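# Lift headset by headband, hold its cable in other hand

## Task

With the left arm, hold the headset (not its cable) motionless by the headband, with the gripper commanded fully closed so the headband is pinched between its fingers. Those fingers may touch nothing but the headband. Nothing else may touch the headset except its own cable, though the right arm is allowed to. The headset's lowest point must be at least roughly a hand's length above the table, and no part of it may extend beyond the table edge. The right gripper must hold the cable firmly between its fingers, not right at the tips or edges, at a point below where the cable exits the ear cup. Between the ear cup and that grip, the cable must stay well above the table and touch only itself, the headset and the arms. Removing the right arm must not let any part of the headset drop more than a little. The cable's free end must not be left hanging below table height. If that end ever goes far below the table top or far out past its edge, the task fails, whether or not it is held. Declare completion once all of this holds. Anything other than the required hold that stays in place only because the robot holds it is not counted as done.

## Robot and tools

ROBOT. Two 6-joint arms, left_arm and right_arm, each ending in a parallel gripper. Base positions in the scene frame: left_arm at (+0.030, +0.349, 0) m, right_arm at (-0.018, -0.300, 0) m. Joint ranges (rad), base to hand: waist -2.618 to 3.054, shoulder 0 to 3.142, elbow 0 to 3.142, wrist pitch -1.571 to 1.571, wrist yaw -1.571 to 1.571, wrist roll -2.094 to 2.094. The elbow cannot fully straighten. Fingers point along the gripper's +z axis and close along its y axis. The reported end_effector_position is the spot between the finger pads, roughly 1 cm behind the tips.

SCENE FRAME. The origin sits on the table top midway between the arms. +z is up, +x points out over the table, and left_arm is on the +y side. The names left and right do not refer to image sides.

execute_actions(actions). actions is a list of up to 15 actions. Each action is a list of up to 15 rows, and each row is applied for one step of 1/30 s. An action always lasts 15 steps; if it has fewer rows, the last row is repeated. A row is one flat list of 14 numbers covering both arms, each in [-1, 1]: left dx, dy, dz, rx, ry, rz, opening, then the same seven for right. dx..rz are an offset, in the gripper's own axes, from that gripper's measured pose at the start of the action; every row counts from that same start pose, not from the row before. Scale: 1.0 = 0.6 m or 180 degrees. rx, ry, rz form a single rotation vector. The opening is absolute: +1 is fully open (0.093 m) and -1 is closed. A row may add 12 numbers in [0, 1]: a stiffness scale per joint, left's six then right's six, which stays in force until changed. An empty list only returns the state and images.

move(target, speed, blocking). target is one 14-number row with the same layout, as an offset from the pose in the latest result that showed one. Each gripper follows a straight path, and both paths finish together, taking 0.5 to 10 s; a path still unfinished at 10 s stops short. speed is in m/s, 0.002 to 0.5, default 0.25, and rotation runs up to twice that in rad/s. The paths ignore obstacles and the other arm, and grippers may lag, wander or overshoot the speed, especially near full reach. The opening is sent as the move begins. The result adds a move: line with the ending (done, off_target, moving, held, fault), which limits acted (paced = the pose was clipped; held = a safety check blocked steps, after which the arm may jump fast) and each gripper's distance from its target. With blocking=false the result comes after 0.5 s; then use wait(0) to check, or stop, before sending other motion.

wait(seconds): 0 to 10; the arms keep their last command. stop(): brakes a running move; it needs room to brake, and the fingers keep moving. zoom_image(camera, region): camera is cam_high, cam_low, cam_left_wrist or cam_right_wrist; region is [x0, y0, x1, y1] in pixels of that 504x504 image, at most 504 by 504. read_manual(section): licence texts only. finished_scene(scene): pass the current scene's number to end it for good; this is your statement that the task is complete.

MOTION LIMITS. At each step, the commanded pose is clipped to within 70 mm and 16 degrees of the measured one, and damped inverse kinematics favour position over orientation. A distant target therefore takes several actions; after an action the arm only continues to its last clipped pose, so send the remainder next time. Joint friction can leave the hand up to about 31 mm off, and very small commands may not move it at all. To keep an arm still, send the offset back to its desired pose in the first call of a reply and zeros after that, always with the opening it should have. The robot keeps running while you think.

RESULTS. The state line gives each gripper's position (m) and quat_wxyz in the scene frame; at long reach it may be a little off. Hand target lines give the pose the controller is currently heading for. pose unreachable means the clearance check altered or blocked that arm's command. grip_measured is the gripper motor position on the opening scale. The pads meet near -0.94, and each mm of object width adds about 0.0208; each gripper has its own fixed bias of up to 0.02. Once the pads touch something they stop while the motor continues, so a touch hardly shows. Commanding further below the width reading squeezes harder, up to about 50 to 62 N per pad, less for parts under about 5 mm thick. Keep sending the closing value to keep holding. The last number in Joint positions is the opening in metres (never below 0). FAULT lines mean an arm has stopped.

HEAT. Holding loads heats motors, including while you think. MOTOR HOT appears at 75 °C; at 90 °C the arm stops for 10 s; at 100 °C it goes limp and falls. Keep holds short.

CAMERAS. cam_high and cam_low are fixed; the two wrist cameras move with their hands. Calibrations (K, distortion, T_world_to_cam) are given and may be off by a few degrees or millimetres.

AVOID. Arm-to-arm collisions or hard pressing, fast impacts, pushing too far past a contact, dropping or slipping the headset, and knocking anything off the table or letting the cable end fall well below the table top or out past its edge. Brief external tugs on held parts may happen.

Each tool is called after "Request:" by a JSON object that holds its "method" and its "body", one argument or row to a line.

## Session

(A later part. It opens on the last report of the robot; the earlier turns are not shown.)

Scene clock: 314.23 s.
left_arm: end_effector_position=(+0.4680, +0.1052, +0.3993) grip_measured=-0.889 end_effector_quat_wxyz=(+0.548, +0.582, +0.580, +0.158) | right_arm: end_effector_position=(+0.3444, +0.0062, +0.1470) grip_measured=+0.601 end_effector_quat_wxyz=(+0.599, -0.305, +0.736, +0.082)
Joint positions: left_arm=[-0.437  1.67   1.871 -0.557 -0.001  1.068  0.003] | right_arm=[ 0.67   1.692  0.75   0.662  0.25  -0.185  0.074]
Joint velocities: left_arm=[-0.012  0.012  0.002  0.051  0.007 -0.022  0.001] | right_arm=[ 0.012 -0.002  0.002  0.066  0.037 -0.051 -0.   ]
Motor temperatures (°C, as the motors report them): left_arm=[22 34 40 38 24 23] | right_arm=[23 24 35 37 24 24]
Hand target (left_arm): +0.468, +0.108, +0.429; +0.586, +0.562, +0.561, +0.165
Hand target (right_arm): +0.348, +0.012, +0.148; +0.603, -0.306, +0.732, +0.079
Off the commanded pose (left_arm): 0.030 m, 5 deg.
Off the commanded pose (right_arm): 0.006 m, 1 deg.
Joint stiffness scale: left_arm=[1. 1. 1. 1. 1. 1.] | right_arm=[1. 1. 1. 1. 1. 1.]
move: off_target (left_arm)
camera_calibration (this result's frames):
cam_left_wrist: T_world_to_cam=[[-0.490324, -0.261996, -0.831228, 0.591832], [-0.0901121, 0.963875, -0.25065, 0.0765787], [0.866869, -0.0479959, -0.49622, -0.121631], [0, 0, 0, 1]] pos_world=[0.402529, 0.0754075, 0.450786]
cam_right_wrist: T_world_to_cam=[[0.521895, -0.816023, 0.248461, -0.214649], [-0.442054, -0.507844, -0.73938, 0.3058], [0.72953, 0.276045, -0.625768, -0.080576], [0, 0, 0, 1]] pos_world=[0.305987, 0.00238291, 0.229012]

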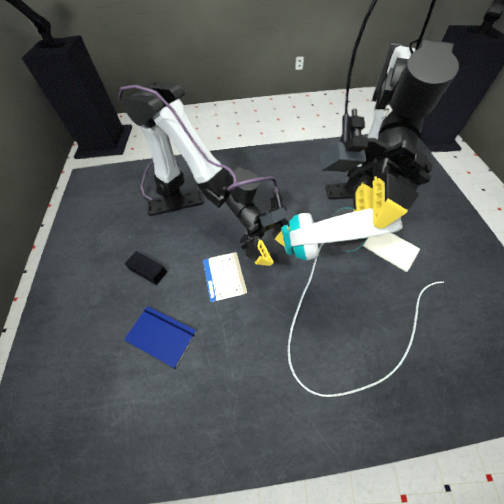

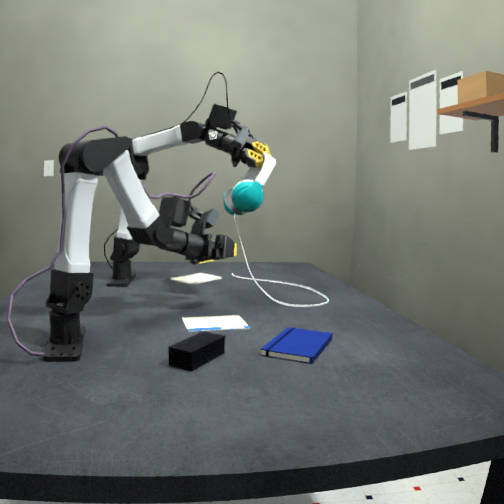

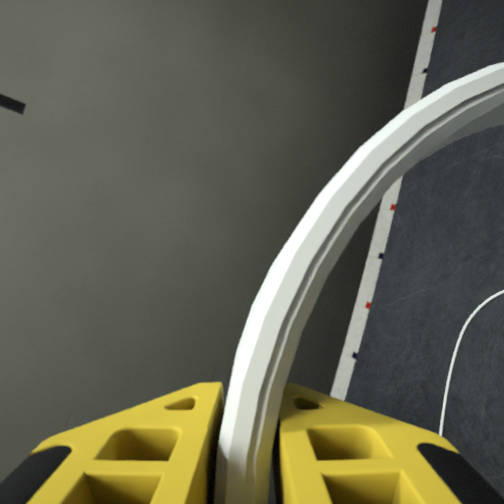

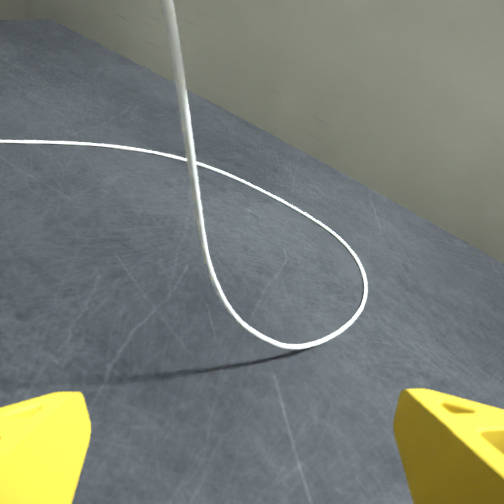

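Request:
{"method": "move", "body": {
  "target": [-0.021,0.040,-0.016,-0.021,-0.018,0,-1,-0.037,0.02,0.127,0,0,0,0.6],
  "speed": 0.1
}}

Request:
{"method": "zoom_image", "body": {
  "camera": "cam_low",
  "region": [180, 170, 300, 290]
}}

Scene clock: 336.37 s.
left_arm: end_effector_position=(+0.4660, +0.1040, +0.3963) grip_measured=-0.889 end_effector_quat_wxyz=(+0.544, +0.589, +0.578, +0.153) | right_arm: end_effector_position=(+0.3978, +0.0602, +0.1546) grip_measured=+0.601 end_effector_quat_wxyz=(+0.612, -0.299, +0.727, +0.088)
Joint positions: left_arm=[-0.437  1.67   1.871 -0.57   0.012  1.074  0.003] | right_arm=[ 0.67   1.935  1.068  0.621  0.25  -0.186  0.074]
Joint velocities: left_arm=[ 0.007  0.007  0.002  0.007  0.007 -0.022  0.   ] | right_arm=[-0.017  0.007 -0.002 -0.081 -0.037  0.051  0.   ]
Motor temperatures (°C, as the motors report them): left_arm=[22 35 40 40 24 23] | right_arm=[23 27 36 39 24 24]
Hand target (left_arm): +0.467, +0.107, +0.428; +0.583, +0.568, +0.558, +0.161
Hand target (right_arm): +0.404, +0.059, +0.144; +0.600, -0.305, +0.735, +0.083
Off the commanded pose (left_arm): 0.032 m, 6 deg.
Off the commanded pose (right_arm): 0.012 m, 2 deg.
Joint stiffness scale: left_arm=[1. 1. 1. 1. 1. 1.] | right_arm=[1. 1. 1. 1. 1. 1.]
move: off_target (left_arm, right_arm)
camera_calibration (this result's frames):
cam_left_wrist: T_world_to_cam=[[-0.502783, -0.248565, -0.827904, 0.591103], [-0.0795313, 0.967004, -0.242028, 0.0681562], [0.860746, -0.0558434, -0.505962, -0.113916], [0, 0, 0, 1]] pos_world=[0.40067, 0.0746585, 0.448235]
cam_right_wrist: T_world_to_cam=[[0.516545, -0.821523, 0.241414, -0.196783], [-0.422859, -0.489905, -0.762354, 0.357264], [0.744561, 0.291706, -0.600446, -0.140481], [0, 0, 0, 1]] pos_world=[0.357316, 0.0543431, 0.235517]

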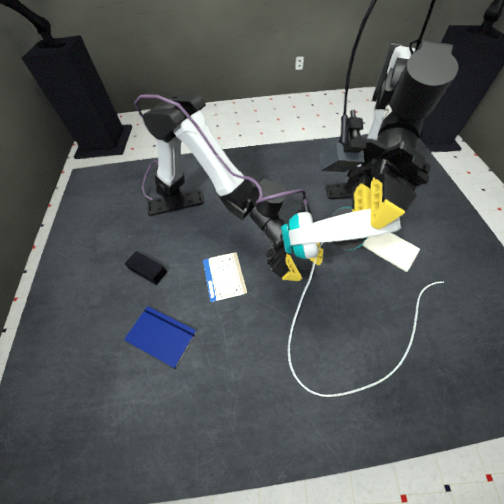

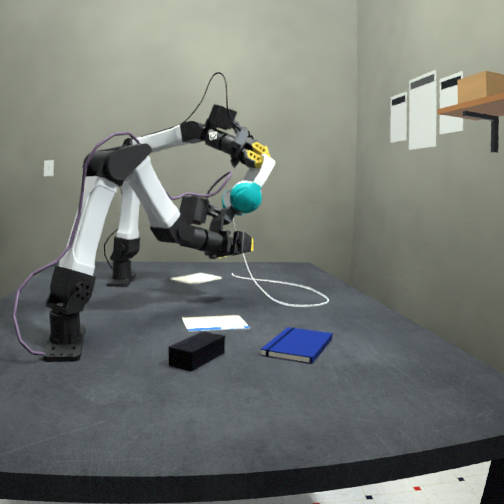

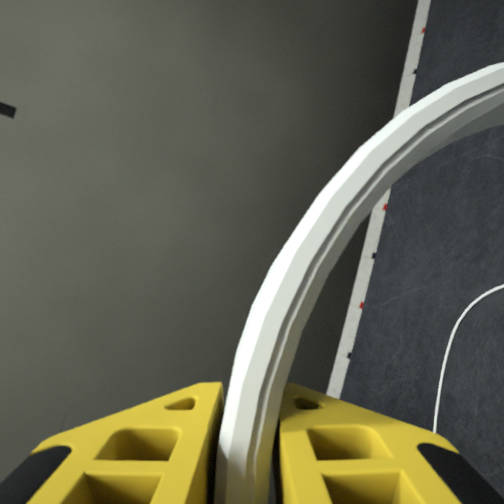

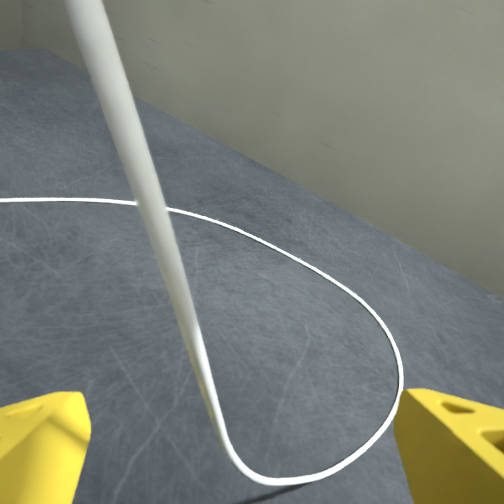

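Region (180, 170, 300, 290) of cam_low's 504x504 image, scaled by 4.200, with more detail than that image has.

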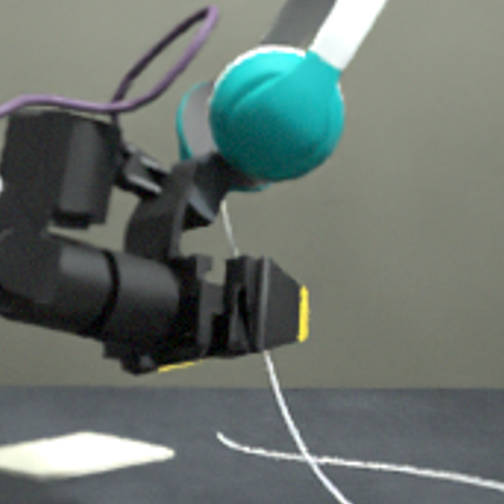

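Request:
{"method": "move", "body": {
  "target": [-0.023,0.045,-0.018,-0.025,-0.02,0,-1,0.04,0.015,0.07,0,-0.055,0,0.6],
  "speed": 0.06
}}

Request:
{"method": "zoom_image", "body": {
  "camera": "cam_low",
  "region": [180, 170, 300, 290]
}}

Scene clock: 352.23 s.
left_arm: end_effector_position=(+0.4648, +0.1020, +0.3962) grip_measured=-0.889 end_effector_quat_wxyz=(+0.545, +0.593, +0.574, +0.149) | right_arm: end_effector_position=(+0.4206, +0.0781, +0.1201) grip_measured=+0.601 end_effector_quat_wxyz=(+0.668, -0.290, +0.676, +0.113)
Joint positions: left_arm=[-0.437  1.67   1.871 -0.57   0.025  1.079  0.003] | right_arm=[ 0.648  2.186  1.099  1.003  0.193 -0.221  0.074]
Joint velocities: left_arm=[-0.022 -0.017  0.002 -0.022 -0.095  0.022 -0.001] | right_arm=[-0.002  0.017  0.002  0.022  0.022 -0.022  0.001]
Motor temperatures (°C, as the motors report them): left_arm=[22 35 40 42 24 23] | right_arm=[23 30 37 38 24 24]
Hand target (left_arm): +0.465, +0.106, +0.428; +0.584, +0.572, +0.554, +0.158
Hand target (right_arm): +0.427, +0.079, +0.120; +0.673, -0.291, +0.671, +0.113
Off the commanded pose (left_arm): 0.032 m, 6 deg.
Off the commanded pose (right_arm): 0.006 m, 1 deg.
Joint stiffness scale: left_arm=[1. 1. 1. 1. 1. 1.] | right_arm=[1. 1. 1. 1. 1. 1.]
move: off_target (left_arm)
camera_calibration (this result's frames):
cam_left_wrist: T_world_to_cam=[[-0.506588, -0.241003, -0.82782, 0.590918], [-0.0653322, 0.968108, -0.241864, 0.0631867], [0.85971, -0.0684422, -0.506177, -0.111188], [0, 0, 0, 1]] pos_world=[0.399069, 0.0736313, 0.448175]
cam_right_wrist: T_world_to_cam=[[0.518762, -0.822588, 0.232885, -0.185398], [-0.302061, -0.431194, -0.850195, 0.304459], [0.799778, 0.370703, -0.472159, -0.228271], [0, 0, 0, 1]] pos_world=[0.370709, 0.063395, 0.194246]

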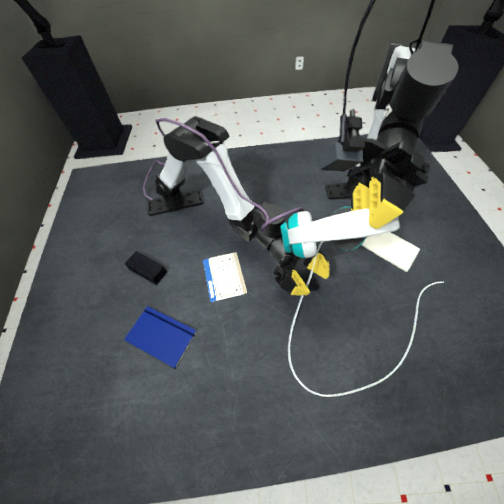

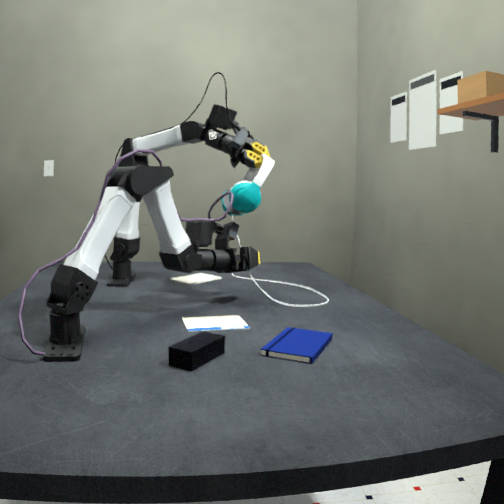

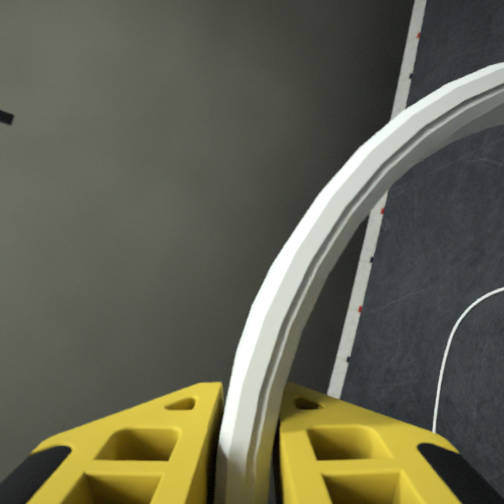

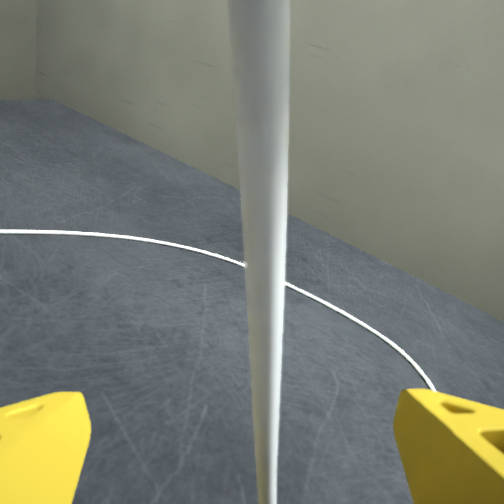

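Region (180, 170, 300, 290) of cam_low's 504x504 image, scaled by 4.200, with more detail than that image has.

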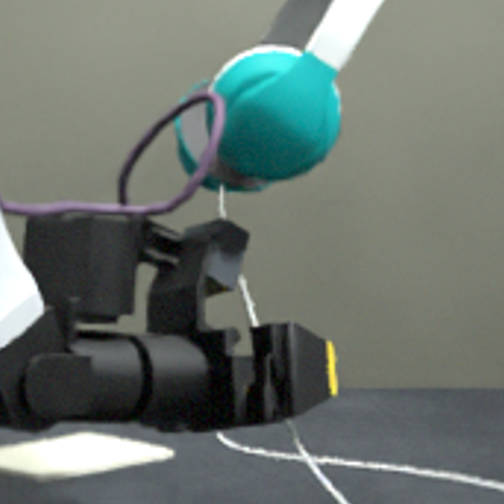

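Request:
{"method": "move", "body": {
  "target": [-0.023,0.045,-0.018,-0.025,-0.02,0,-1,0,-0.004,0,0,0,0,-1],
  "speed": 0.06
}}

Request:
{"method": "zoom_image", "body": {
  "camera": "cam_low",
  "region": [180, 170, 300, 290]
}}

Request:
{"method": "zoom_image", "body": {
  "camera": "cam_high",
  "region": [250, 190, 400, 340]
}}

Scene clock: 365.80 s.
left_arm: end_effector_position=(+0.4635, +0.1003, +0.3956) grip_measured=-0.889 end_effector_quat_wxyz=(+0.545, +0.598, +0.570, +0.145) | right_arm: end_effector_position=(+0.4206, +0.0781, +0.1204) grip_measured=-0.997 end_effector_quat_wxyz=(+0.668, -0.290, +0.675, +0.114)
Joint positions: left_arm=[-0.437  1.67   1.871 -0.573  0.038  1.084  0.003] | right_arm=[ 0.648  2.186  1.099  1.005  0.192 -0.221  0.   ]
Joint velocities: left_arm=[ 0.012 -0.017 -0.007  0.007 -0.066  0.051 -0.   ] | right_arm=[ 0.002 -0.007 -0.022 -0.022 -0.007 -0.037  0.   ]
Motor temperatures (°C, as the motors report them): left_arm=[22 36 40 43 24 23] | right_arm=[23 34 37 40 24 24]
Hand target (left_arm): +0.464, +0.104, +0.428; +0.585, +0.576, +0.550, +0.154
Hand target (right_arm): +0.422, +0.076, +0.121; +0.668, -0.290, +0.676, +0.113
Off the commanded pose (left_arm): 0.033 m, 6 deg.
Off the commanded pose (right_arm): 0.002 m, 0 deg.
Joint stiffness scale: left_arm=[1. 1. 1. 1. 1. 1.] | right_arm=[1. 1. 1. 1. 1. 1.]
move: off_target (left_arm)
camera_calibration (this result's frames):
cam_left_wrist: T_world_to_cam=[[-0.51173, -0.232986, -0.826952, 0.590581], [-0.0524223, 0.969202, -0.240624, 0.0580824], [0.857546, -0.0797835, -0.508183, -0.10753], [0, 0, 0, 1]] pos_world=[0.397475, 0.0727243, 0.447713]
cam_right_wrist: T_world_to_cam=[[0.518824, -0.822642, 0.232553, -0.185397], [-0.300982, -0.430389, -0.850985, 0.304374], [0.800145, 0.371517, -0.470896, -0.228486], [0, 0, 0, 1]] pos_world=[0.370621, 0.0633707, 0.194539]

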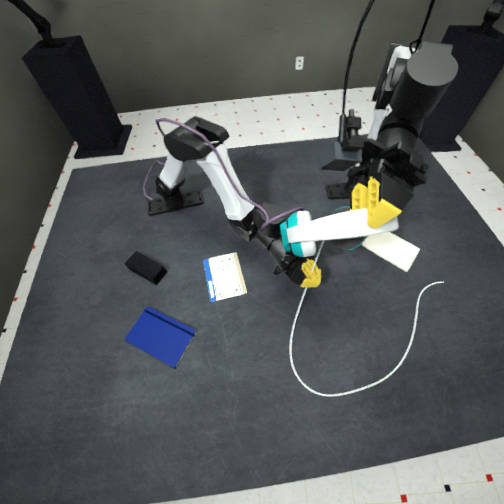

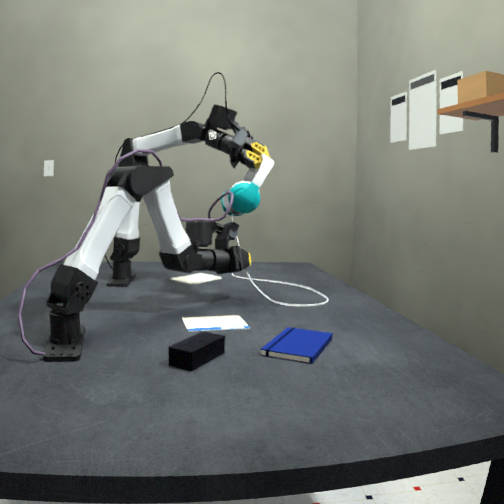

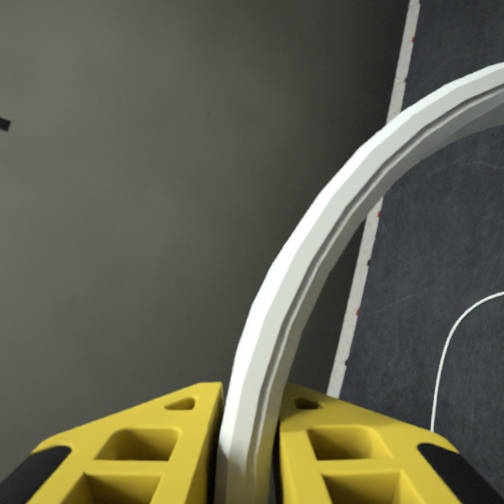

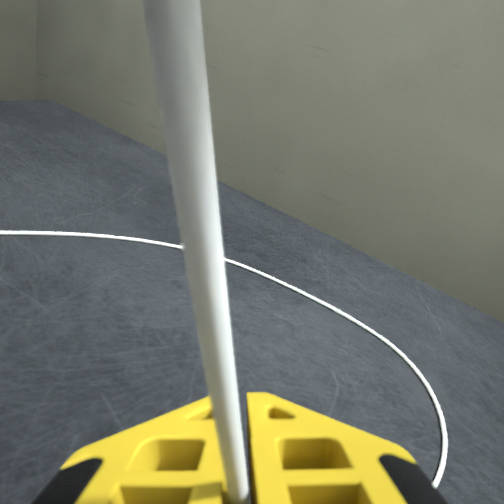

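Region (180, 170, 300, 290) of cam_low's 504x504 image, scaled by 4.200, with more detail than that image has.

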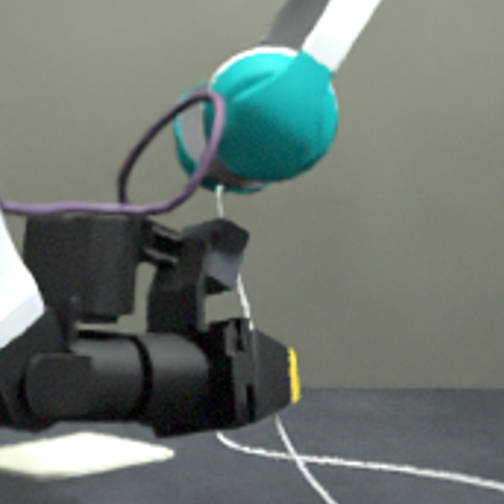

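Region (250, 190, 400, 340) of cam_high's 504x504 image, scaled by 3.360, with more detail than that image has.

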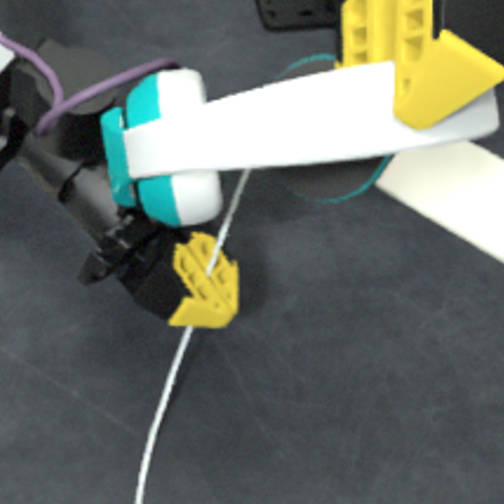

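Request:
{"method": "finished_scene", "body": {
  "scene": 1
}}

The scene is finished: the task was done.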